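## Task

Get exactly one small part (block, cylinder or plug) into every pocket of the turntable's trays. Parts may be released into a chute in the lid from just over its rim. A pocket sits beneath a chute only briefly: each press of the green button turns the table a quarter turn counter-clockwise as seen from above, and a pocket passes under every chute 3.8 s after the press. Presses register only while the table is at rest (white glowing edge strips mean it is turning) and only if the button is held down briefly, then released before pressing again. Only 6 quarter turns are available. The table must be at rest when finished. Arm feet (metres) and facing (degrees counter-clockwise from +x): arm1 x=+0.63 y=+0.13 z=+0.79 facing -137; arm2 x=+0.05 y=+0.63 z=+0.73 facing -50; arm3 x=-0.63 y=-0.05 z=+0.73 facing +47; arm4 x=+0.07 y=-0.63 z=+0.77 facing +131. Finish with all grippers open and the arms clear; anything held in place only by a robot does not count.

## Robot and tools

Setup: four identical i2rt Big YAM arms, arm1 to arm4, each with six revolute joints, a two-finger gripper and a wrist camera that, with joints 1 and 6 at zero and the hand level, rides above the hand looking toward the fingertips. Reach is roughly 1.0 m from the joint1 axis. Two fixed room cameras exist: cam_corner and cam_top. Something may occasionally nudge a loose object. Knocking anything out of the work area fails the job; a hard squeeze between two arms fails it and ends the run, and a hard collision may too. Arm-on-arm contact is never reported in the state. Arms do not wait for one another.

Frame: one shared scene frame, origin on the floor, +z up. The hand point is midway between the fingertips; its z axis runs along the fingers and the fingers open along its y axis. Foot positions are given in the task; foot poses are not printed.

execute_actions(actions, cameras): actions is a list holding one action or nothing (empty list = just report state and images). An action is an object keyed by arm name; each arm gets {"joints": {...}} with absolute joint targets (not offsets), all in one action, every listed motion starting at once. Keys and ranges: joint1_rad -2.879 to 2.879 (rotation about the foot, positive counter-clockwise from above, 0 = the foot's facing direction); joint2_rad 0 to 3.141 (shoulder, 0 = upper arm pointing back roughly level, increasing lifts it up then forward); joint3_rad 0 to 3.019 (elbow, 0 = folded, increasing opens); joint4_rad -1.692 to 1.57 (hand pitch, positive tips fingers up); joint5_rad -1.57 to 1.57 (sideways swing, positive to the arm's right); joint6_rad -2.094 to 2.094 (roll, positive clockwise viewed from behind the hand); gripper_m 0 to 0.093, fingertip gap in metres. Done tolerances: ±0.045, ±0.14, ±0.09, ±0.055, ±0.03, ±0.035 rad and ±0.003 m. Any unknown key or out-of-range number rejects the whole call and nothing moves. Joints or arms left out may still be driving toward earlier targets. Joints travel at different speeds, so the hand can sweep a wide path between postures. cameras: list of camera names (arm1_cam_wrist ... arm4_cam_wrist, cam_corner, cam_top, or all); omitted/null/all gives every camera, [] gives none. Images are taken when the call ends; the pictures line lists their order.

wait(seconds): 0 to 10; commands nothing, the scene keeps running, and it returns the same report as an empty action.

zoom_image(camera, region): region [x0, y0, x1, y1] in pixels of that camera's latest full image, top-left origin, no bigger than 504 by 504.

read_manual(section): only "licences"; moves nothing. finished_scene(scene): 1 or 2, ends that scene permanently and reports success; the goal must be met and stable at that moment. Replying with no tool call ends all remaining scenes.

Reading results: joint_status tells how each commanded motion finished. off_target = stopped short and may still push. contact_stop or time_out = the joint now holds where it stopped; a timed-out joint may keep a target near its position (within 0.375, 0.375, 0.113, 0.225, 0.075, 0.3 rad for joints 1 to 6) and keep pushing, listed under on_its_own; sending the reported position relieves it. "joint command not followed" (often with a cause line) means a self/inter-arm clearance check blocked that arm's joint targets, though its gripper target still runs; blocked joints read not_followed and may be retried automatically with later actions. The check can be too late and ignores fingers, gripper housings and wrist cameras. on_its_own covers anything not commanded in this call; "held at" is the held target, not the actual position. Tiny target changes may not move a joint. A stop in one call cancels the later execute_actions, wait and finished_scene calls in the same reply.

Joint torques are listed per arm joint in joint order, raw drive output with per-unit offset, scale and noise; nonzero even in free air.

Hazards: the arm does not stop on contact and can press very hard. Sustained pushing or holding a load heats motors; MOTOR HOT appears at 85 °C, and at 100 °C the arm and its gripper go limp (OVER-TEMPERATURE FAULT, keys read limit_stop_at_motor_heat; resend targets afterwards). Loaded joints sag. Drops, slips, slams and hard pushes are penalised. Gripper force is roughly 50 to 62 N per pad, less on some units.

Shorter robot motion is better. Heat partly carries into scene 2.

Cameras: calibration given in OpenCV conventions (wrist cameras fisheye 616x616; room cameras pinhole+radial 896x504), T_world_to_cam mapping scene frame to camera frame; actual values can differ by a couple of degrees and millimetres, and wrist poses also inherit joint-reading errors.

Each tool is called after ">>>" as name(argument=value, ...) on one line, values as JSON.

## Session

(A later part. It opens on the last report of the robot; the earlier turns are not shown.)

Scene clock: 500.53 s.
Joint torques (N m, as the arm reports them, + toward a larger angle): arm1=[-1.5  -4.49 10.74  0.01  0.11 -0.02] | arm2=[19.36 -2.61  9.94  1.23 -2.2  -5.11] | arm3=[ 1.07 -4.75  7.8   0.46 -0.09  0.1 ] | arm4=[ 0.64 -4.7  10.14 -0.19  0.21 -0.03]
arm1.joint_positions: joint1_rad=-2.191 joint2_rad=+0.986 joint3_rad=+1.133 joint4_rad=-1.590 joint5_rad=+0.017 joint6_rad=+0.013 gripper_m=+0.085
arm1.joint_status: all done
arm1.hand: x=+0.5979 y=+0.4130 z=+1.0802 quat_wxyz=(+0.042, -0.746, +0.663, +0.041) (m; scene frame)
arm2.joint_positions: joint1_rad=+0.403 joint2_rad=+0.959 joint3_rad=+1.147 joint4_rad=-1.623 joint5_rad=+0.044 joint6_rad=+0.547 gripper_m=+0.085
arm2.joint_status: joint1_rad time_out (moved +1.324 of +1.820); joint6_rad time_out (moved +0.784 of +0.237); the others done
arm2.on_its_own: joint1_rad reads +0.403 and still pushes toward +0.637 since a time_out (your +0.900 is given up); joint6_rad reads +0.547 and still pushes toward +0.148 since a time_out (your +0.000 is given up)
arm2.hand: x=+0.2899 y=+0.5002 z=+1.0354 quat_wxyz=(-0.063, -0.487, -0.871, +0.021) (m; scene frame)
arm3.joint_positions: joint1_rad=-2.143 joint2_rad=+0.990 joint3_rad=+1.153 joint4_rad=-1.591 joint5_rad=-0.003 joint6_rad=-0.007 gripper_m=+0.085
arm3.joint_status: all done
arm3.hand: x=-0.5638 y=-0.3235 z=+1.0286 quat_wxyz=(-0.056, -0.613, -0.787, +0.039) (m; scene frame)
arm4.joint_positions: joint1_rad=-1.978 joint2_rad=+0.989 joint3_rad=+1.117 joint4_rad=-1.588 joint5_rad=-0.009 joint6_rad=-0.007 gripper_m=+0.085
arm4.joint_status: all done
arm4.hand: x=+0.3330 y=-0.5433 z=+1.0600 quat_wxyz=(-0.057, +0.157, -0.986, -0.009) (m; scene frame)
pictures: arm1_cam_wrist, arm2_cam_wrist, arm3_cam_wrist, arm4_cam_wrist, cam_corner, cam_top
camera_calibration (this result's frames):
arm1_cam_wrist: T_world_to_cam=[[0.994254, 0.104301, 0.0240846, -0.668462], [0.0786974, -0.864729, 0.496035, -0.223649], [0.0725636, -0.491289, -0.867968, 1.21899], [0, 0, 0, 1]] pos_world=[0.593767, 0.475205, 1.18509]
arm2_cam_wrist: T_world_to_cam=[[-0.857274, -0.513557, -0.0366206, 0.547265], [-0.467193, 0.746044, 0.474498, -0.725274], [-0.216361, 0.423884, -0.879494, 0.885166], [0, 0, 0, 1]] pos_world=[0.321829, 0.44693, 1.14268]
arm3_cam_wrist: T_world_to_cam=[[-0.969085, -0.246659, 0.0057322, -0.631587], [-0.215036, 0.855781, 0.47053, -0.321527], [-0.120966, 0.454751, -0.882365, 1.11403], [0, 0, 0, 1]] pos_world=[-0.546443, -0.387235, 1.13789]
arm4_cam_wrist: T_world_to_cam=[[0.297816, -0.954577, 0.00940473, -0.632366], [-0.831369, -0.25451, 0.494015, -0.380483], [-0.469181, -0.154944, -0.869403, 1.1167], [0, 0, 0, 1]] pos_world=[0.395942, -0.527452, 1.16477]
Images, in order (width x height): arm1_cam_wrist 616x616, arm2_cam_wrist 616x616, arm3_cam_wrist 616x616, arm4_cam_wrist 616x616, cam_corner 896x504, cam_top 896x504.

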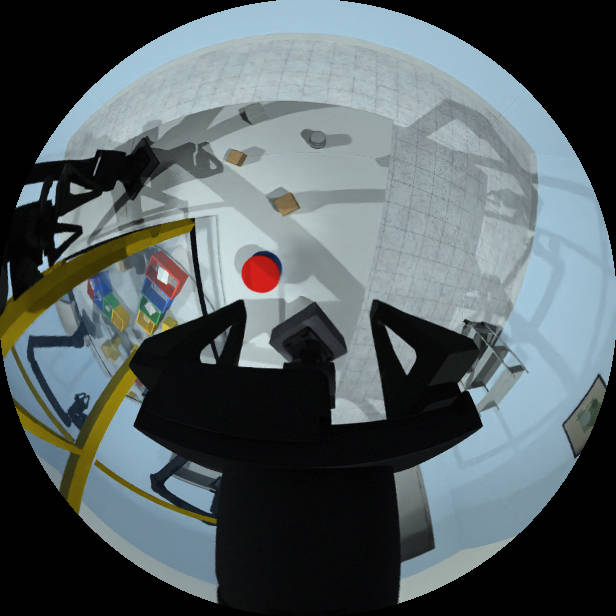

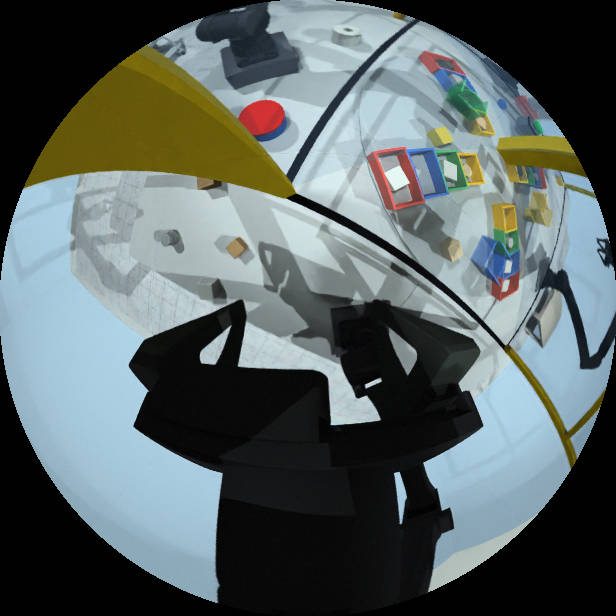

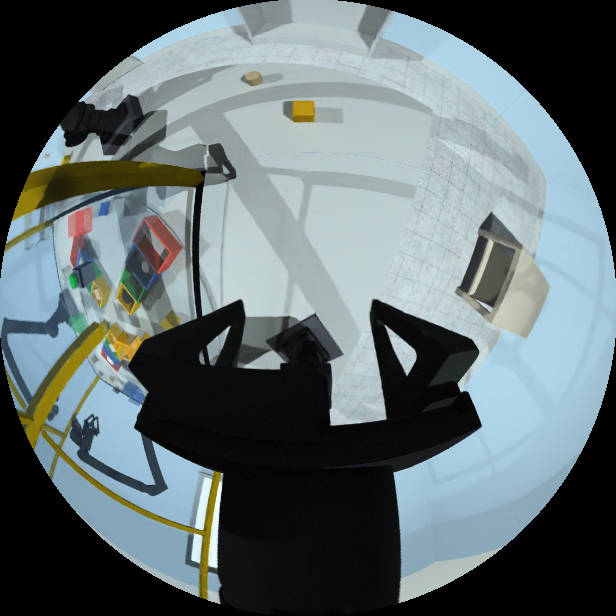

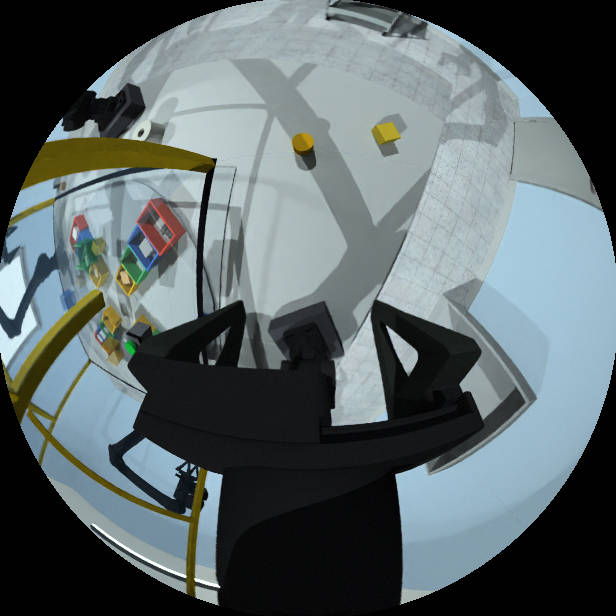

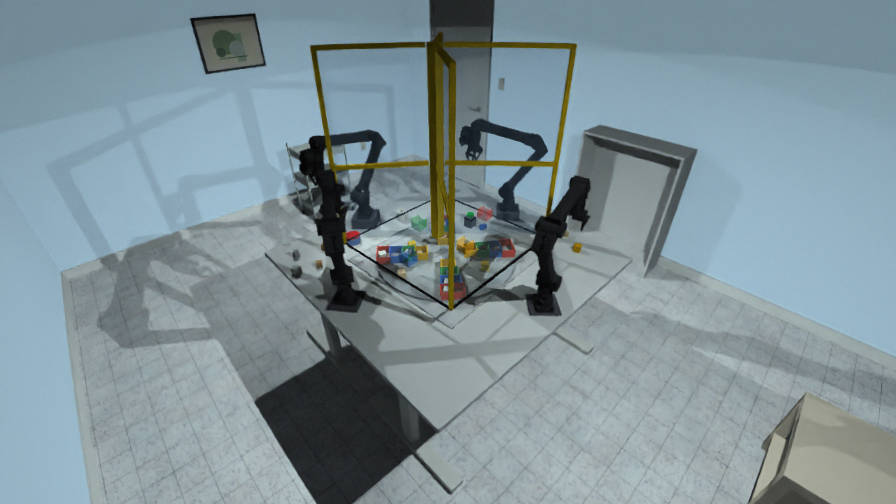

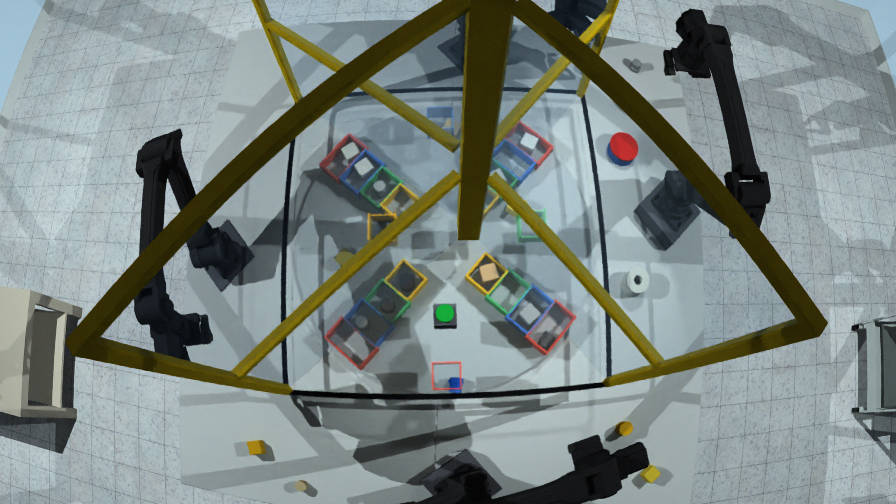

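>>> execute_actions(actions=[{"arm1":{"joints":{"joint1_rad":-2.13,"joint2_rad":1.45,"joint3_rad":0.814,"joint4_rad":-0.925}},"arm2":{"joints":{"joint1_rad":0.0,"joint6_rad":0}},"arm3":{"joints":{"joint2_rad":1.882,"joint3_rad":1.59,"joint4_rad":-1.23}},"arm4":{"joints":{"joint2_rad":1.722,"joint3_rad":1.24,"joint4_rad":-1.05}}}], cameras=[])

>>> execute_actions(actions=[{"arm2":{"joints":{"joint2_rad":0.72,"joint3_rad":0.88,"joint4_rad":-1.69}}}], cameras=[])

>>> execute_actions(actions=[{"arm2":{"joints":{"joint1_rad":0.745}}}])

Scene clock: 517.67 s.
Joint torques (N m, as the arm reports them, + toward a larger angle): arm1=[  0.   -11.83   8.98   0.82   0.11  -0.01] | arm2=[ 0.66 -4.06 10.01  0.77  0.21 -0.19] | arm3=[  1.16 -19.67   9.41   0.82  -0.07   0.08] | arm4=[  0.31 -15.05   9.05   0.67   0.16  -0.01]
arm1.joint_positions: joint1_rad=-2.139 joint2_rad=+1.464 joint3_rad=+0.793 joint4_rad=-0.940 joint5_rad=+0.017 joint6_rad=+0.013 gripper_m=+0.085
arm1.joint_status: all done
arm1.hand: x=+0.5712 y=+0.4662 z=+0.8149 quat_wxyz=(-0.012, -0.765, +0.643, -0.023) (m; scene frame)
arm2.joint_positions: joint1_rad=-0.001 joint2_rad=+0.976 joint3_rad=+1.147 joint4_rad=-1.610 joint5_rad=-0.013 joint6_rad=+0.014 gripper_m=+0.085
arm2.joint_status: all done
arm2.hand: x=+0.2315 y=+0.4195 z=+1.0319 quat_wxyz=(-0.057, -0.429, -0.901, +0.022) (m; scene frame)
arm3.joint_positions: joint1_rad=-2.143 joint2_rad=+1.890 joint3_rad=+1.562 joint4_rad=-1.237 joint5_rad=-0.003 joint6_rad=-0.007 gripper_m=+0.085
arm3.joint_status: all done
arm3.hand: x=-0.4951 y=-0.5998 z=+0.8244 quat_wxyz=(-0.003, -0.614, -0.789, -0.003) (m; scene frame)
arm4.joint_positions: joint1_rad=-1.978 joint2_rad=+1.740 joint3_rad=+1.203 joint4_rad=-1.064 joint5_rad=-0.009 joint6_rad=-0.007 gripper_m=+0.085
arm4.joint_status: all done
arm4.hand: x=+0.5218 y=-0.4852 z=+0.8230 quat_wxyz=(+0.013, +0.157, -0.988, +0.001) (m; scene frame)
pictures: none
No camera images: the call's "cameras" was empty. Leave "cameras" out to get every camera's image.

Scene clock: 518.63 s.
Joint torques (N m, as the arm reports them, + toward a larger angle): arm1=[  0.01 -11.79   8.98   0.79   0.11  -0.01] | arm2=[ 0.85 -1.01  8.76  0.26  0.19 -0.2 ] | arm3=[  1.07 -19.61   9.44   0.86  -0.05   0.08] | arm4=[  0.52 -15.77   9.17   0.65   0.16  -0.01]
arm1.joint_positions: joint1_rad=-2.139 joint2_rad=+1.464 joint3_rad=+0.793 joint4_rad=-0.940 joint5_rad=+0.017 joint6_rad=+0.013 gripper_m=+0.085
arm1.joint_status: not commanded
arm1.hand: x=+0.5712 y=+0.4662 z=+0.8149 quat_wxyz=(-0.012, -0.765, +0.643, -0.023) (m; scene frame)
arm2.joint_positions: joint1_rad=-0.001 joint2_rad=+0.711 joint3_rad=+0.889 joint4_rad=-1.674 joint5_rad=-0.013 joint6_rad=+0.014 gripper_m=+0.085
arm2.joint_status: all done
joint sent to its limit — the command would take arm2.joint4_rad past its lower limit, so that joint was sent only as far as its limit.
arm2.hand: x=+0.1663 y=+0.4972 z=+0.9812 quat_wxyz=(-0.032, -0.430, -0.902, +0.011) (m; scene frame)
arm3.joint_positions: joint1_rad=-2.143 joint2_rad=+1.890 joint3_rad=+1.562 joint4_rad=-1.237 joint5_rad=-0.003 joint6_rad=-0.007 gripper_m=+0.085
arm3.joint_status: not commanded
arm3.hand: x=-0.4951 y=-0.5998 z=+0.8244 quat_wxyz=(-0.003, -0.614, -0.789, -0.003) (m; scene frame)
arm4.joint_positions: joint1_rad=-1.978 joint2_rad=+1.740 joint3_rad=+1.203 joint4_rad=-1.064 joint5_rad=-0.009 joint6_rad=-0.007 gripper_m=+0.085
arm4.joint_status: not commanded
arm4.hand: x=+0.5218 y=-0.4852 z=+0.8230 quat_wxyz=(+0.013, +0.157, -0.988, +0.001) (m; scene frame)
pictures: none
No camera images: the call's "cameras" was empty. Leave "cameras" out to get every camera's image.

Scene clock: 519.97 s.
Joint torques (N m, as the arm reports them, + toward a larger angle): arm1=[ -0.06 -11.76   8.97   0.79   0.11  -0.01] | arm2=[ 1.   -1.12  8.81  0.2   0.17 -0.16] | arm3=[  1.1  -19.5    9.39   0.9   -0.08   0.09] | arm4=[  0.57 -15.45   9.16   0.58   0.16  -0.03]
arm1.joint_positions: joint1_rad=-2.139 joint2_rad=+1.464 joint3_rad=+0.793 joint4_rad=-0.940 joint5_rad=+0.017 joint6_rad=+0.013 gripper_m=+0.085
arm1.joint_status: not commanded
arm1.hand: x=+0.5712 y=+0.4662 z=+0.8149 quat_wxyz=(-0.012, -0.765, +0.643, -0.023) (m; scene frame)
arm2.joint_positions: joint1_rad=+0.739 joint2_rad=+0.711 joint3_rad=+0.889 joint4_rad=-1.674 joint5_rad=-0.013 joint6_rad=+0.012 gripper_m=+0.085
arm2.joint_status: all done
arm2.hand: x=+0.2260 y=+0.6077 z=+0.9808 quat_wxyz=(-0.033, -0.074, -0.997, -0.005) (m; scene frame)
arm3.joint_positions: joint1_rad=-2.143 joint2_rad=+1.890 joint3_rad=+1.562 joint4_rad=-1.237 joint5_rad=-0.003 joint6_rad=-0.007 gripper_m=+0.085
arm3.joint_status: not commanded
arm3.hand: x=-0.4951 y=-0.5998 z=+0.8244 quat_wxyz=(-0.003, -0.614, -0.789, -0.003) (m; scene frame)
arm4.joint_positions: joint1_rad=-1.978 joint2_rad=+1.740 joint3_rad=+1.203 joint4_rad=-1.064 joint5_rad=-0.009 joint6_rad=-0.007 gripper_m=+0.085
arm4.joint_status: not commanded
arm4.hand: x=+0.5218 y=-0.4852 z=+0.8230 quat_wxyz=(+0.013, +0.157, -0.988, +0.001) (m; scene frame)
pictures: arm1_cam_wrist, arm2_cam_wrist, arm3_cam_wrist, arm4_cam_wrist, cam_corner, cam_top
camera_calibration (this result's frames):
arm1_cam_wrist: T_world_to_cam=[[0.986422, 0.16187, 0.0277601, -0.666482], [0.107861, -0.765982, 0.633749, -0.218894], [0.123849, -0.622149, -0.77304, 0.97117], [0, 0, 0, 1]] pos_world=[0.560764, 0.544428, 0.907979]
arm2_cam_wrist: T_world_to_cam=[[-0.158737, -0.986999, -0.0252086, 0.664363], [-0.838505, 0.121287, 0.531224, -0.401515], [-0.52126, 0.105463, -0.846856, 1.00815], [0, 0, 0, 1]] pos_world=[0.294294, 0.598102, 1.0838]
arm3_cam_wrist: T_world_to_cam=[[-0.968756, -0.247978, 0.00441231, -0.631519], [-0.198441, 0.785661, 0.585968, -0.103246], [-0.148774, 0.566784, -0.810323, 1.06189], [0, 0, 0, 1]] pos_world=[-0.474294, -0.677349, 0.92376]
arm4_cam_wrist: T_world_to_cam=[[0.29812, -0.954474, 0.0101677, -0.631567], [-0.756719, -0.229834, 0.612007, -0.215686], [-0.581808, -0.190145, -0.790787, 0.985234], [0, 0, 0, 1]] pos_world=[0.598286, -0.465049, 0.917533]
Images, in order (width x height): arm1_cam_wrist 616x616, arm2_cam_wrist 616x616, arm3_cam_wrist 616x616, arm4_cam_wrist 616x616, cam_corner 896x504, cam_top 896x504.

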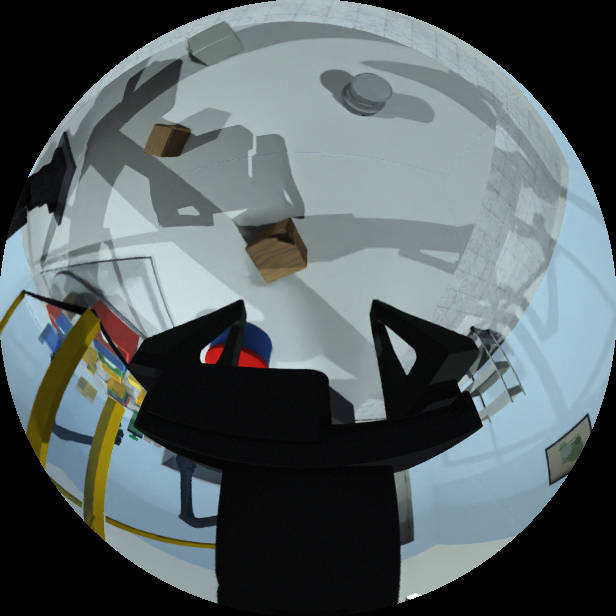

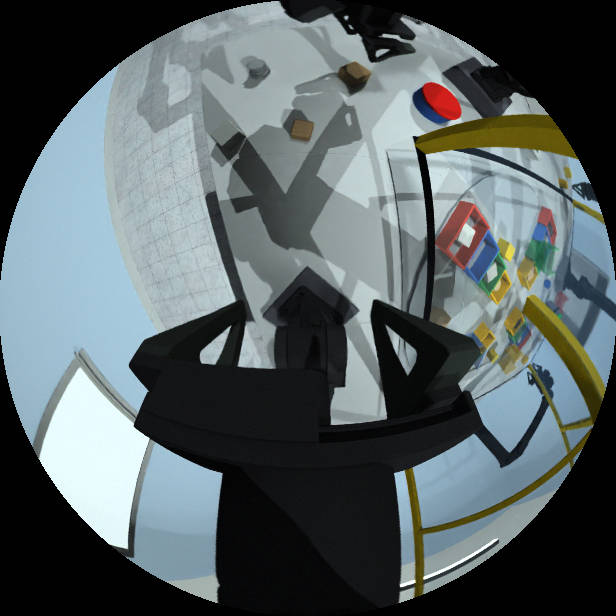

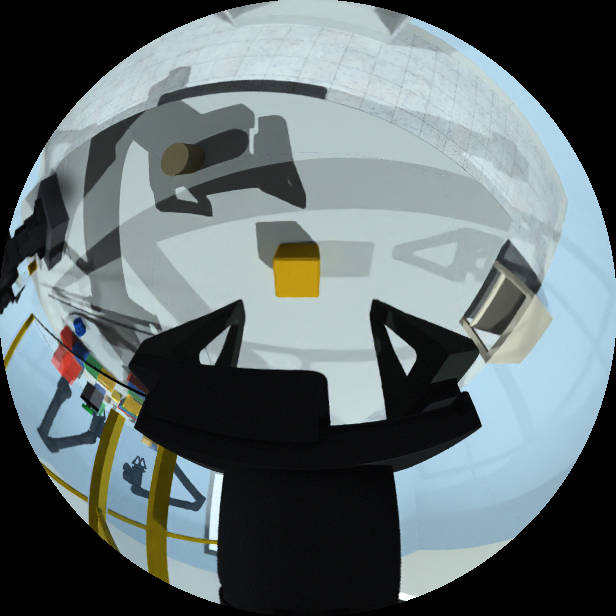

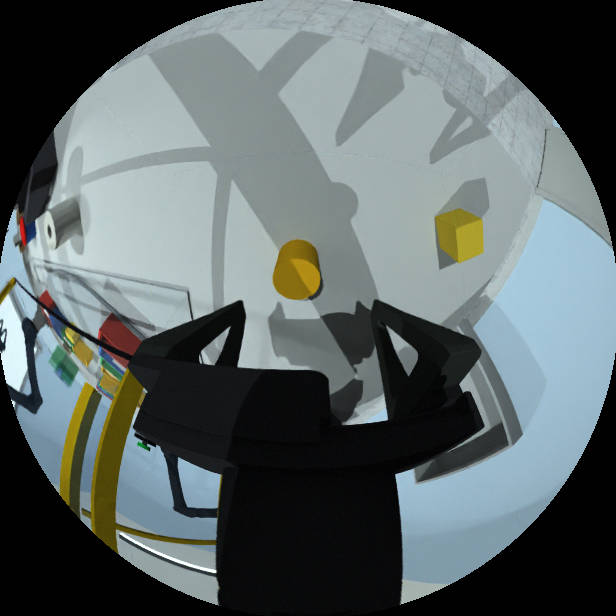

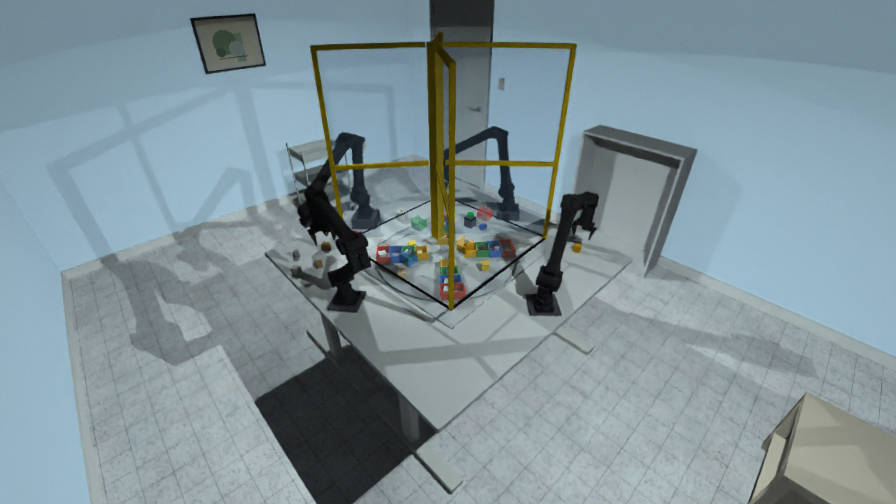

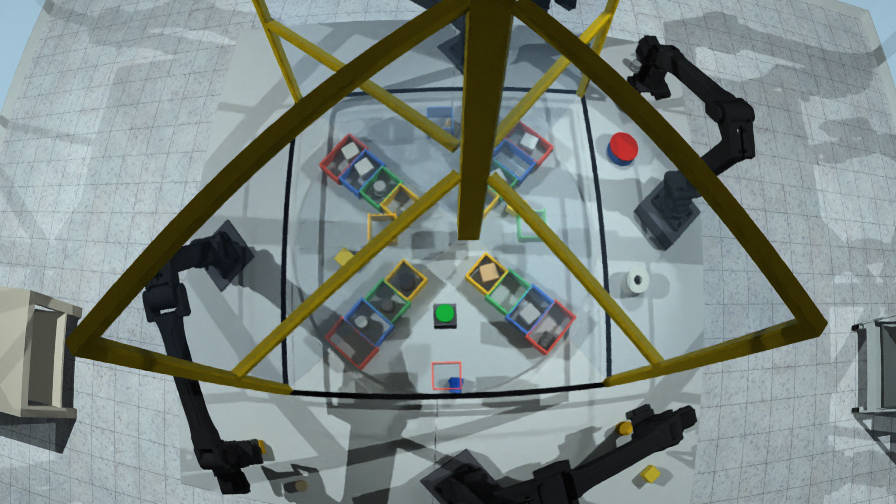

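>>> execute_actions(actions=[{"arm1":{"joints":{"joint1_rad":-2.082,"joint6_rad":-0.4}},"arm3":{"joints":{"joint1_rad":-2.118}},"arm4":{"joints":{"joint1_rad":-1.955}}}], cameras=[])

>>> execute_actions(actions=[{"arm1":{"joints":{"joint2_rad":1.62,"joint3_rad":0.765,"joint4_rad":-0.69}},"arm3":{"joints":{"joint2_rad":1.962,"joint3_rad":1.458,"joint4_rad":-1.05}},"arm4":{"joints":{"joint2_rad":1.815,"joint3_rad":1.112,"joint4_rad":-0.852}}}], cameras=["arm1_cam_wrist","arm3_cam_wrist","arm4_cam_wrist"])

Scene clock: 535.70 s.
Joint torques (N m, as the arm reports them, + toward a larger angle): arm1=[ -0.18 -11.84   8.95   0.79   0.07  -0.03] | arm2=[ 0.89 -1.14  8.84  0.25  0.17 -0.19] | arm3=[  2.26 -19.79   9.39   0.83  -0.07   0.06] | arm4=[  0.67 -15.72   9.16   0.67   0.16  -0.02]
arm1.joint_positions: joint1_rad=-2.089 joint2_rad=+1.464 joint3_rad=+0.793 joint4_rad=-0.940 joint5_rad=+0.017 joint6_rad=-0.386 gripper_m=+0.085
arm1.joint_status: all done
arm1.hand: x=+0.5545 y=+0.4628 z=+0.8150 quat_wxyz=(-0.016, -0.889, +0.457, -0.020) (m; scene frame)
arm2.joint_positions: joint1_rad=+0.739 joint2_rad=+0.711 joint3_rad=+0.889 joint4_rad=-1.674 joint5_rad=-0.013 joint6_rad=+0.012 gripper_m=+0.085
arm2.joint_status: not commanded
arm2.hand: x=+0.2260 y=+0.6077 z=+0.9808 quat_wxyz=(-0.033, -0.074, -0.997, -0.005) (m; scene frame)
arm3.joint_positions: joint1_rad=-2.128 joint2_rad=+1.890 joint3_rad=+1.562 joint4_rad=-1.237 joint5_rad=-0.003 joint6_rad=-0.007 gripper_m=+0.085
arm3.joint_status: all done
arm3.hand: x=-0.4869 y=-0.5978 z=+0.8245 quat_wxyz=(-0.003, -0.609, -0.794, -0.003) (m; scene frame)
arm4.joint_positions: joint1_rad=-1.960 joint2_rad=+1.740 joint3_rad=+1.203 joint4_rad=-1.064 joint5_rad=-0.009 joint6_rad=-0.007 gripper_m=+0.085
arm4.joint_status: all done
arm4.hand: x=+0.5191 y=-0.4768 z=+0.8229 quat_wxyz=(+0.013, +0.166, -0.986, +0.001) (m; scene frame)
pictures: none
No camera images: the call's "cameras" was empty. Leave "cameras" out to get every camera's image.

Scene clock: 536.67 s.
Joint torques (N m, as the arm reports them, + toward a larger angle): arm1=[ -0.14 -13.13   6.5    0.9    0.07  -0.01] | arm2=[ 1.2  -1.24  8.75  0.22  0.17 -0.19] | arm3=[  2.29 -20.74   7.48   1.    -0.1    0.1 ] | arm4=[  0.92 -15.98   6.35   0.77   0.13   0.  ]
arm1.joint_positions: joint1_rad=-2.089 joint2_rad=+1.630 joint3_rad=+0.759 joint4_rad=-0.705 joint5_rad=+0.017 joint6_rad=-0.387 gripper_m=+0.085
arm1.joint_status: all done
arm1.hand: x=+0.5500 y=+0.4798 z=+0.7500 quat_wxyz=(-0.003, -0.890, +0.457, -0.009) (m; scene frame)
arm2.joint_positions: joint1_rad=+0.739 joint2_rad=+0.711 joint3_rad=+0.889 joint4_rad=-1.674 joint5_rad=-0.013 joint6_rad=+0.012 gripper_m=+0.085
arm2.joint_status: not commanded
arm2.hand: x=+0.2260 y=+0.6077 z=+0.9808 quat_wxyz=(-0.033, -0.074, -0.997, -0.005) (m; scene frame)
arm3.joint_positions: joint1_rad=-2.127 joint2_rad=+1.975 joint3_rad=+1.449 joint4_rad=-1.064 joint5_rad=-0.003 joint6_rad=-0.007 gripper_m=+0.085
arm3.joint_status: all done
arm3.hand: x=-0.4887 y=-0.5879 z=+0.7388 quat_wxyz=(+0.007, -0.608, -0.794, -0.010) (m; scene frame)
arm4.joint_positions: joint1_rad=-1.960 joint2_rad=+1.833 joint3_rad=+1.103 joint4_rad=-0.867 joint5_rad=-0.009 joint6_rad=-0.007 gripper_m=+0.085
arm4.joint_status: all done
arm4.hand: x=+0.5103 y=-0.4803 z=+0.7499 quat_wxyz=(+0.011, +0.166, -0.986, +0.001) (m; scene frame)
pictures: arm1_cam_wrist, arm3_cam_wrist, arm4_cam_wrist
camera_calibration (this result's frames):
arm1_cam_wrist: T_world_to_cam=[[0.818793, 0.573755, 0.0195753, -0.745213], [0.445396, -0.65639, 0.608913, -0.38457], [0.362216, -0.489855, -0.792995, 0.752506], [0, 0, 0, 1]] pos_world=[0.508892, 0.543761, 0.845491]
arm3_cam_wrist: T_world_to_cam=[[-0.964791, -0.262974, 0.00484914, -0.629214], [-0.206264, 0.767918, 0.606429, -0.0905238], [-0.163199, 0.584077, -0.795123, 0.978566], [0, 0, 0, 1]] pos_world=[-0.466031, -0.66751, 0.836027]
arm4_cam_wrist: T_world_to_cam=[[0.315898, -0.948738, 0.0102079, -0.629106], [-0.75464, -0.24472, 0.608795, -0.184327], [-0.575089, -0.200021, -0.793262, 0.915331], [0, 0, 0, 1]] pos_world=[0.58603, -0.45888, 0.844736]
Images, in order (width x height): arm1_cam_wrist 616x616, arm3_cam_wrist 616x616, arm4_cam_wrist 616x616.

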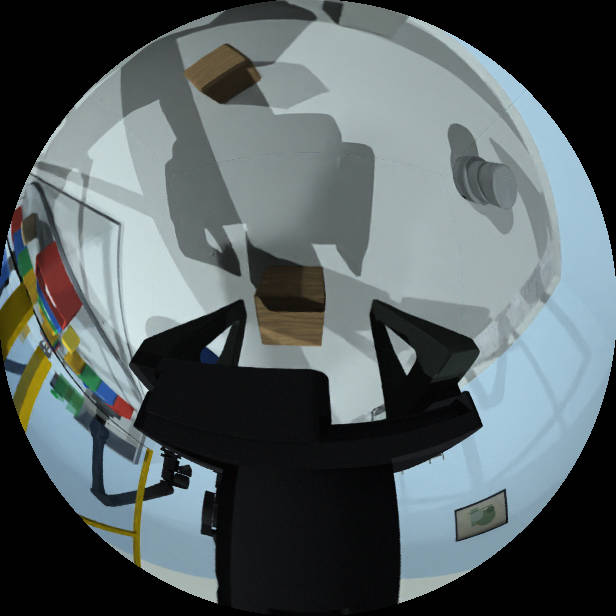

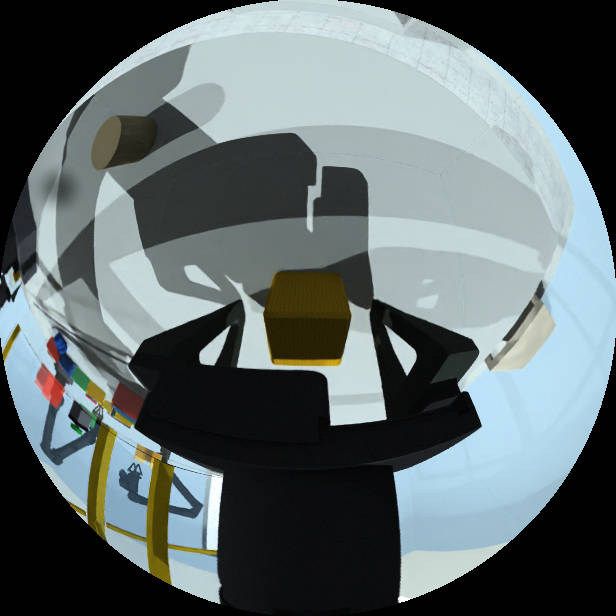

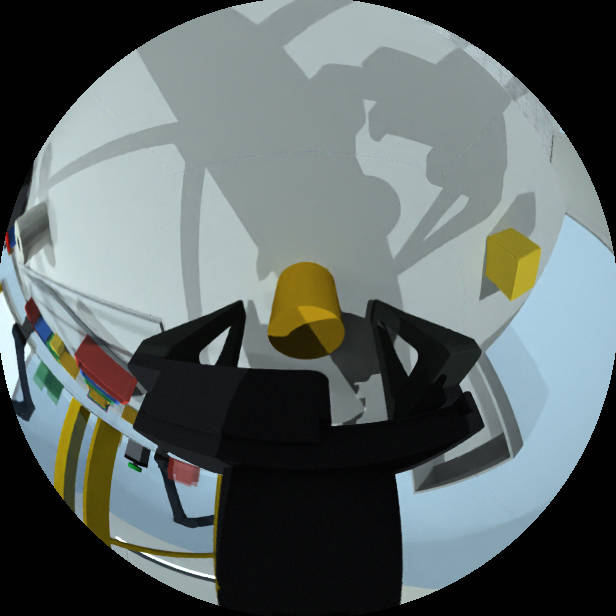

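>>> execute_actions(actions=[{"arm1":{"joints":{"joint2_rad":1.645}}}], cameras=[])

>>> execute_actions(actions=[{"arm1":{"joints":{"gripper_m":0.01}},"arm3":{"joints":{"gripper_m":0.01}},"arm4":{"joints":{"gripper_m":0.01}}}], cameras=[])

>>> execute_actions(actions=[{"arm1":{"joints":{"joint2_rad":0.99,"joint3_rad":1.15,"joint4_rad":-1.6,"joint6_rad":0.1}},"arm3":{"joints":{"joint2_rad":0.99,"joint3_rad":1.15,"joint4_rad":-1.6}},"arm4":{"joints":{"joint2_rad":0.99,"joint3_rad":1.15,"joint4_rad":-1.6}}}], cameras=[])

>>> execute_actions(actions=[{"arm1":{"joints":{"joint1_rad":-0.51}},"arm2":{"joints":{"joint1_rad":0.765,"joint2_rad":1.495,"joint3_rad":1.085,"joint4_rad":-1.11}},"arm3":{"joints":{"joint1_rad":-0.7}},"arm4":{"joints":{"joint1_rad":-0.588}}}], cameras=["arm2_cam_wrist"])

Scene clock: 547.63 s.
Joint torques (N m, as the arm reports them, + toward a larger angle): arm1=[ -0.17 -10.7    6.6    0.86   0.07  -0.02] | arm2=[ 0.93 -1.06  8.77  0.22  0.16 -0.18] | arm3=[  2.01 -20.42   7.35   1.05  -0.08   0.08] | arm4=[  1.17 -16.16   6.23   0.65   0.16  -0.03]
arm1.joint_positions: joint1_rad=-2.089 joint2_rad=+1.630 joint3_rad=+0.759 joint4_rad=-0.705 joint5_rad=+0.017 joint6_rad=-0.387 gripper_m=+0.085
arm1.joint_status: all done
arm1.hand: x=+0.5500 y=+0.4798 z=+0.7500 quat_wxyz=(-0.003, -0.890, +0.457, -0.009) (m; scene frame)
arm2.joint_positions: joint1_rad=+0.739 joint2_rad=+0.711 joint3_rad=+0.889 joint4_rad=-1.674 joint5_rad=-0.013 joint6_rad=+0.012 gripper_m=+0.085
arm2.joint_status: not commanded
arm2.hand: x=+0.2260 y=+0.6077 z=+0.9808 quat_wxyz=(-0.033, -0.074, -0.997, -0.005) (m; scene frame)
arm3.joint_positions: joint1_rad=-2.127 joint2_rad=+1.975 joint3_rad=+1.449 joint4_rad=-1.064 joint5_rad=-0.003 joint6_rad=-0.007 gripper_m=+0.085
arm3.joint_status: not commanded
arm3.hand: x=-0.4887 y=-0.5879 z=+0.7388 quat_wxyz=(+0.007, -0.608, -0.794, -0.010) (m; scene frame)
arm4.joint_positions: joint1_rad=-1.960 joint2_rad=+1.833 joint3_rad=+1.103 joint4_rad=-0.867 joint5_rad=-0.009 joint6_rad=-0.007 gripper_m=+0.085
arm4.joint_status: not commanded
arm4.hand: x=+0.5103 y=-0.4803 z=+0.7499 quat_wxyz=(+0.011, +0.166, -0.986, +0.001) (m; scene frame)
pictures: none
No camera images: the call's "cameras" was empty. Leave "cameras" out to get every camera's image.

Scene clock: 548.30 s.
Joint torques (N m, as the arm reports them, + toward a larger angle): arm1=[ -0.09 -10.73   6.62   0.83   0.07  -0.01] | arm2=[ 1.14 -1.15  8.82  0.26  0.18 -0.18] | arm3=[  2.46 -20.45   7.47   1.08  -0.09   0.04] | arm4=[  0.98 -15.63   6.34   0.66   0.2   -0.01]
arm1.joint_positions: joint1_rad=-2.089 joint2_rad=+1.631 joint3_rad=+0.759 joint4_rad=-0.704 joint5_rad=+0.017 joint6_rad=-0.387 gripper_m=+0.039
arm1.joint_status: gripper_m off_target (ended at +0.039, target +0.010)
arm1.hand: x=+0.5499 y=+0.4800 z=+0.7499 quat_wxyz=(-0.003, -0.890, +0.457, -0.009) (m; scene frame)
arm2.joint_positions: joint1_rad=+0.739 joint2_rad=+0.711 joint3_rad=+0.889 joint4_rad=-1.674 joint5_rad=-0.013 joint6_rad=+0.012 gripper_m=+0.085
arm2.joint_status: not commanded
arm2.hand: x=+0.2260 y=+0.6077 z=+0.9808 quat_wxyz=(-0.033, -0.074, -0.997, -0.005) (m; scene frame)
arm3.joint_positions: joint1_rad=-2.127 joint2_rad=+1.975 joint3_rad=+1.449 joint4_rad=-1.064 joint5_rad=-0.003 joint6_rad=-0.007 gripper_m=+0.039
arm3.joint_status: gripper_m off_target (ended at +0.039, target +0.010)
arm3.hand: x=-0.4886 y=-0.5879 z=+0.7388 quat_wxyz=(+0.007, -0.608, -0.794, -0.011) (m; scene frame)
arm4.joint_positions: joint1_rad=-1.960 joint2_rad=+1.833 joint3_rad=+1.103 joint4_rad=-0.867 joint5_rad=-0.009 joint6_rad=-0.007 gripper_m=+0.038
arm4.joint_status: gripper_m off_target (ended at +0.039, target +0.010)
arm4.hand: x=+0.5104 y=-0.4804 z=+0.7499 quat_wxyz=(+0.011, +0.166, -0.986, +0.001) (m; scene frame)
pictures: none
No camera images: the call's "cameras" was empty. Leave "cameras" out to get every camera's image.

Scene clock: 549.83 s.
Joint torques (N m, as the arm reports them, + toward a larger angle): arm1=[-0.23 -4.63  9.88 -0.09  0.11  0.23] | arm2=[ 1.2  -1.    8.73  0.23  0.19 -0.18] | arm3=[ 2.31 -4.4   8.39  0.29 -0.08  0.07] | arm4=[ 1.22 -4.58 10.97 -0.14  0.15 -0.04]
arm1.joint_positions: joint1_rad=-2.089 joint2_rad=+0.988 joint3_rad=+1.144 joint4_rad=-1.587 joint5_rad=+0.017 joint6_rad=+0.086 gripper_m=+0.039
arm1.joint_status: all done
arm1.hand: x=+0.5691 y=+0.4109 z=+1.0844 quat_wxyz=(+0.042, -0.756, +0.652, +0.050) (m; scene frame)
arm2.joint_positions: joint1_rad=+0.739 joint2_rad=+0.711 joint3_rad=+0.889 joint4_rad=-1.674 joint5_rad=-0.013 joint6_rad=+0.012 gripper_m=+0.085
arm2.joint_status: not commanded
arm2.hand: x=+0.2260 y=+0.6077 z=+0.9808 quat_wxyz=(-0.033, -0.074, -0.997, -0.005) (m; scene frame)
arm3.joint_positions: joint1_rad=-2.127 joint2_rad=+0.986 joint3_rad=+1.145 joint4_rad=-1.590 joint5_rad=-0.003 joint6_rad=-0.007 gripper_m=+0.039
arm3.joint_status: all done
arm3.hand: x=-0.5600 y=-0.3207 z=+1.0264 quat_wxyz=(-0.056, -0.607, -0.792, +0.038) (m; scene frame)
arm4.joint_positions: joint1_rad=-1.960 joint2_rad=+0.985 joint3_rad=+1.105 joint4_rad=-1.588 joint5_rad=-0.009 joint6_rad=-0.007 gripper_m=+0.038
arm4.joint_status: all done
arm4.hand: x=+0.3285 y=-0.5395 z=+1.0560 quat_wxyz=(-0.052, +0.166, -0.985, -0.009) (m; scene frame)
pictures: none
No camera images: the call's "cameras" was empty. Leave "cameras" out to get every camera's image.

Scene clock: 551.60 s.
Joint torques (N m, as the arm reports them, + toward a larger angle): arm1=[-0.06 -4.28  9.91 -0.05  0.11  0.21] | arm2=[  1.27 -11.04  10.78   0.54   0.18  -0.21] | arm3=[ 2.11 -4.98  8.45  0.34  0.    0.04] | arm4=[ 1.29 -5.22 11.03 -0.24  0.14 -0.01]
arm1.joint_positions: joint1_rad=-0.519 joint2_rad=+0.988 joint3_rad=+1.144 joint4_rad=-1.587 joint5_rad=+0.017 joint6_rad=+0.089 gripper_m=+0.039
arm1.joint_status: all done
arm1.hand: x=+0.3568 y=+0.0740 z=+1.0894 quat_wxyz=(-0.009, -0.995, -0.072, +0.073) (m; scene frame)
arm2.joint_positions: joint1_rad=+0.756 joint2_rad=+1.494 joint3_rad=+1.060 joint4_rad=-1.119 joint5_rad=-0.013 joint6_rad=+0.012 gripper_m=+0.085
arm2.joint_status: all done
arm2.hand: x=+0.4610 y=+0.5827 z=+0.8334 quat_wxyz=(-0.004, -0.066, -0.998, -0.007) (m; scene frame)
arm3.joint_positions: joint1_rad=-0.707 joint2_rad=+0.992 joint3_rad=+1.145 joint4_rad=-1.590 joint5_rad=-0.005 joint6_rad=-0.007 gripper_m=+0.039
arm3.joint_status: all done
arm3.hand: x=-0.3509 y=-0.0190 z=+1.0272 quat_wxyz=(-0.068, +0.056, -0.996, -0.008) (m; scene frame)
arm4.joint_positions: joint1_rad=-0.589 joint2_rad=+0.989 joint3_rad=+1.105 joint4_rad=-1.588 joint5_rad=-0.009 joint6_rad=-0.007 gripper_m=+0.039
arm4.joint_status: all done
arm4.hand: x=+0.0343 y=-0.3564 z=+1.0522 quat_wxyz=(-0.029, +0.752, -0.657, -0.036) (m; scene frame)
pictures: arm2_cam_wrist
camera_calibration (this result's frames):
arm2_cam_wrist: T_world_to_cam=[[-0.143866, -0.989307, -0.023948, 0.666702], [-0.808432, 0.103537, 0.579412, -0.166751], [-0.570737, 0.102718, -0.814683, 1.00605], [0, 0, 0, 1]] pos_world=[0.535296, 0.573499, 0.932193]
Images, in order (width x height): arm2_cam_wrist 616x616.

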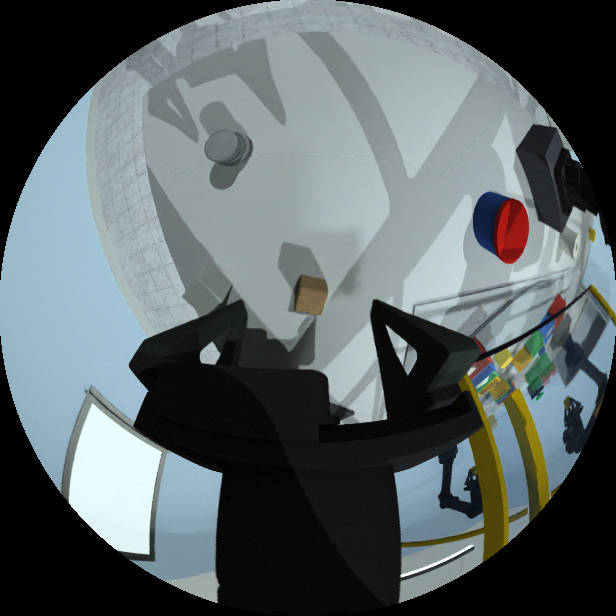

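>>> execute_actions(actions=[{"arm1":{"joints":{"joint2_rad":1.53,"joint3_rad":1.252,"joint4_rad":-1.29}},"arm2":{"joints":{"joint2_rad":1.558,"joint3_rad":0.84,"joint4_rad":-0.84,"joint6_rad":0.2}},"arm3":{"joints":{"joint2_rad":1.645,"joint3_rad":1.574,"joint4_rad":-1.47}},"arm4":{"joints":{"joint2_rad":1.48,"joint3_rad":1.43,"joint4_rad":-1.42}}}], cameras=["arm2_cam_wrist"])

>>> execute_actions(actions=[{"arm2":{"joints":{"gripper_m":0.01}}}], cameras=["arm2_cam_wrist"])

Scene clock: 562.83 s.
Joint torques (N m, as the arm reports them, + toward a larger angle): arm1=[ -0.01 -15.74  11.07   0.66   0.13   0.22] | arm2=[ 1.29 -9.87  7.65  0.51  0.2   0.15] | arm3=[  2.61 -16.72  11.53   0.78  -0.02   0.08] | arm4=[  1.12 -13.67  10.94   0.42   0.13  -0.02]
arm1.joint_positions: joint1_rad=-0.519 joint2_rad=+1.549 joint3_rad=+1.224 joint4_rad=-1.302 joint5_rad=+0.017 joint6_rad=+0.089 gripper_m=+0.039
arm1.joint_status: all done
arm1.hand: x=+0.2122 y=+0.0379 z=+0.9337 quat_wxyz=(+0.007, -0.997, -0.073, -0.024) (m; scene frame)
arm2.joint_positions: joint1_rad=+0.756 joint2_rad=+1.551 joint3_rad=+0.836 joint4_rad=-0.849 joint5_rad=-0.013 joint6_rad=+0.186 gripper_m=+0.085
arm2.joint_status: all done
arm2.hand: x=+0.4212 y=+0.5875 z=+0.7412 quat_wxyz=(+0.002, -0.152, -0.988, -0.007) (m; scene frame)
arm3.joint_positions: joint1_rad=-0.707 joint2_rad=+1.659 joint3_rad=+1.521 joint4_rad=-1.477 joint5_rad=-0.005 joint6_rad=-0.007 gripper_m=+0.039
arm3.joint_status: all done
arm3.hand: x=-0.1433 y=+0.0035 z=+0.9330 quat_wxyz=(+0.020, +0.056, -0.998, -0.004) (m; scene frame)
arm4.joint_positions: joint1_rad=-0.589 joint2_rad=+1.500 joint3_rad=+1.384 joint4_rad=-1.428 joint5_rad=-0.009 joint6_rad=-0.007 gripper_m=+0.039
arm4.joint_status: all done
arm4.hand: x=+0.0127 y=-0.1836 z=+0.9903 quat_wxyz=(-0.005, +0.753, -0.658, -0.009) (m; scene frame)
pictures: arm2_cam_wrist
camera_calibration (this result's frames):
arm2_cam_wrist: T_world_to_cam=[[-0.3132, -0.949415, -0.0227261, 0.710589], [-0.770606, 0.240082, 0.590361, -0.250299], [-0.555042, 0.202414, -0.806819, 0.836721], [0, 0, 0, 1]] pos_world=[0.49409, 0.565373, 0.838998]
Images, in order (width x height): arm2_cam_wrist 616x616.

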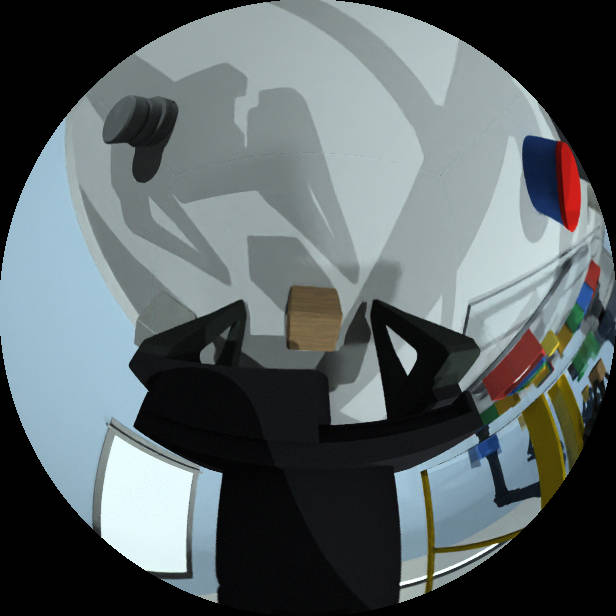

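Scene clock: 563.50 s.
Joint torques (N m, as the arm reports them, + toward a larger angle): arm1=[  0.02 -15.71  11.11   0.67   0.12   0.22] | arm2=[  1.38 -10.13   7.64   0.54   0.19   0.14] | arm3=[  1.99 -16.83  11.63   0.69   0.     0.07] | arm4=[  1.11 -14.08  10.94   0.63   0.11   0.  ]
arm1.joint_positions: joint1_rad=-0.519 joint2_rad=+1.549 joint3_rad=+1.224 joint4_rad=-1.302 joint5_rad=+0.017 joint6_rad=+0.089 gripper_m=+0.039
arm1.joint_status: not commanded
arm1.hand: x=+0.2122 y=+0.0379 z=+0.9337 quat_wxyz=(+0.007, -0.997, -0.073, -0.024) (m; scene frame)
arm2.joint_positions: joint1_rad=+0.756 joint2_rad=+1.551 joint3_rad=+0.836 joint4_rad=-0.849 joint5_rad=-0.013 joint6_rad=+0.187 gripper_m=+0.031
arm2.joint_status: gripper_m off_target (ended at +0.031, target +0.010)
arm2.hand: x=+0.4212 y=+0.5875 z=+0.7412 quat_wxyz=(+0.002, -0.152, -0.988, -0.007) (m; scene frame)
arm3.joint_positions: joint1_rad=-0.707 joint2_rad=+1.659 joint3_rad=+1.521 joint4_rad=-1.477 joint5_rad=-0.005 joint6_rad=-0.007 gripper_m=+0.039
arm3.joint_status: not commanded
arm3.hand: x=-0.1433 y=+0.0035 z=+0.9330 quat_wxyz=(+0.020, +0.056, -0.998, -0.004) (m; scene frame)
arm4.joint_positions: joint1_rad=-0.589 joint2_rad=+1.500 joint3_rad=+1.384 joint4_rad=-1.428 joint5_rad=-0.009 joint6_rad=-0.007 gripper_m=+0.039
arm4.joint_status: not commanded
arm4.hand: x=+0.0127 y=-0.1836 z=+0.9903 quat_wxyz=(-0.005, +0.753, -0.658, -0.009) (m; scene frame)
pictures: arm2_cam_wrist
camera_calibration (this result's frames):
arm2_cam_wrist: T_world_to_cam=[[-0.313562, -0.949305, -0.0223498, 0.710334], [-0.770485, 0.240599, 0.590309, -0.250605], [-0.555006, 0.202319, -0.806868, 0.836806], [0, 0, 0, 1]] pos_world=[0.494079, 0.565317, 0.839002]
Images, in order (width x height): arm2_cam_wrist 616x616.

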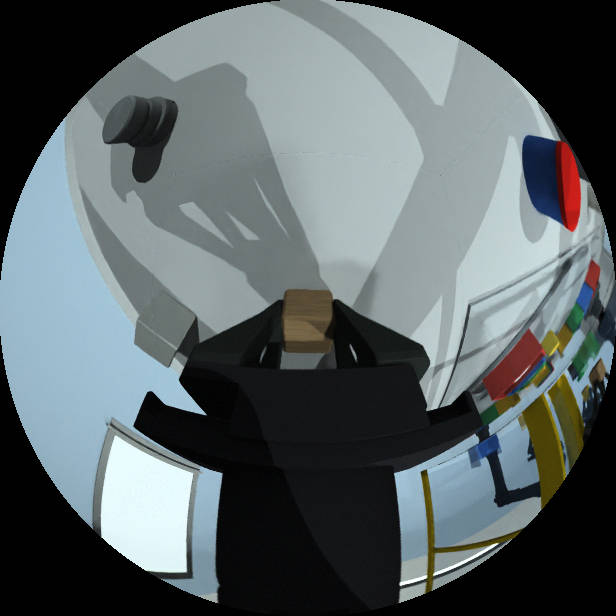

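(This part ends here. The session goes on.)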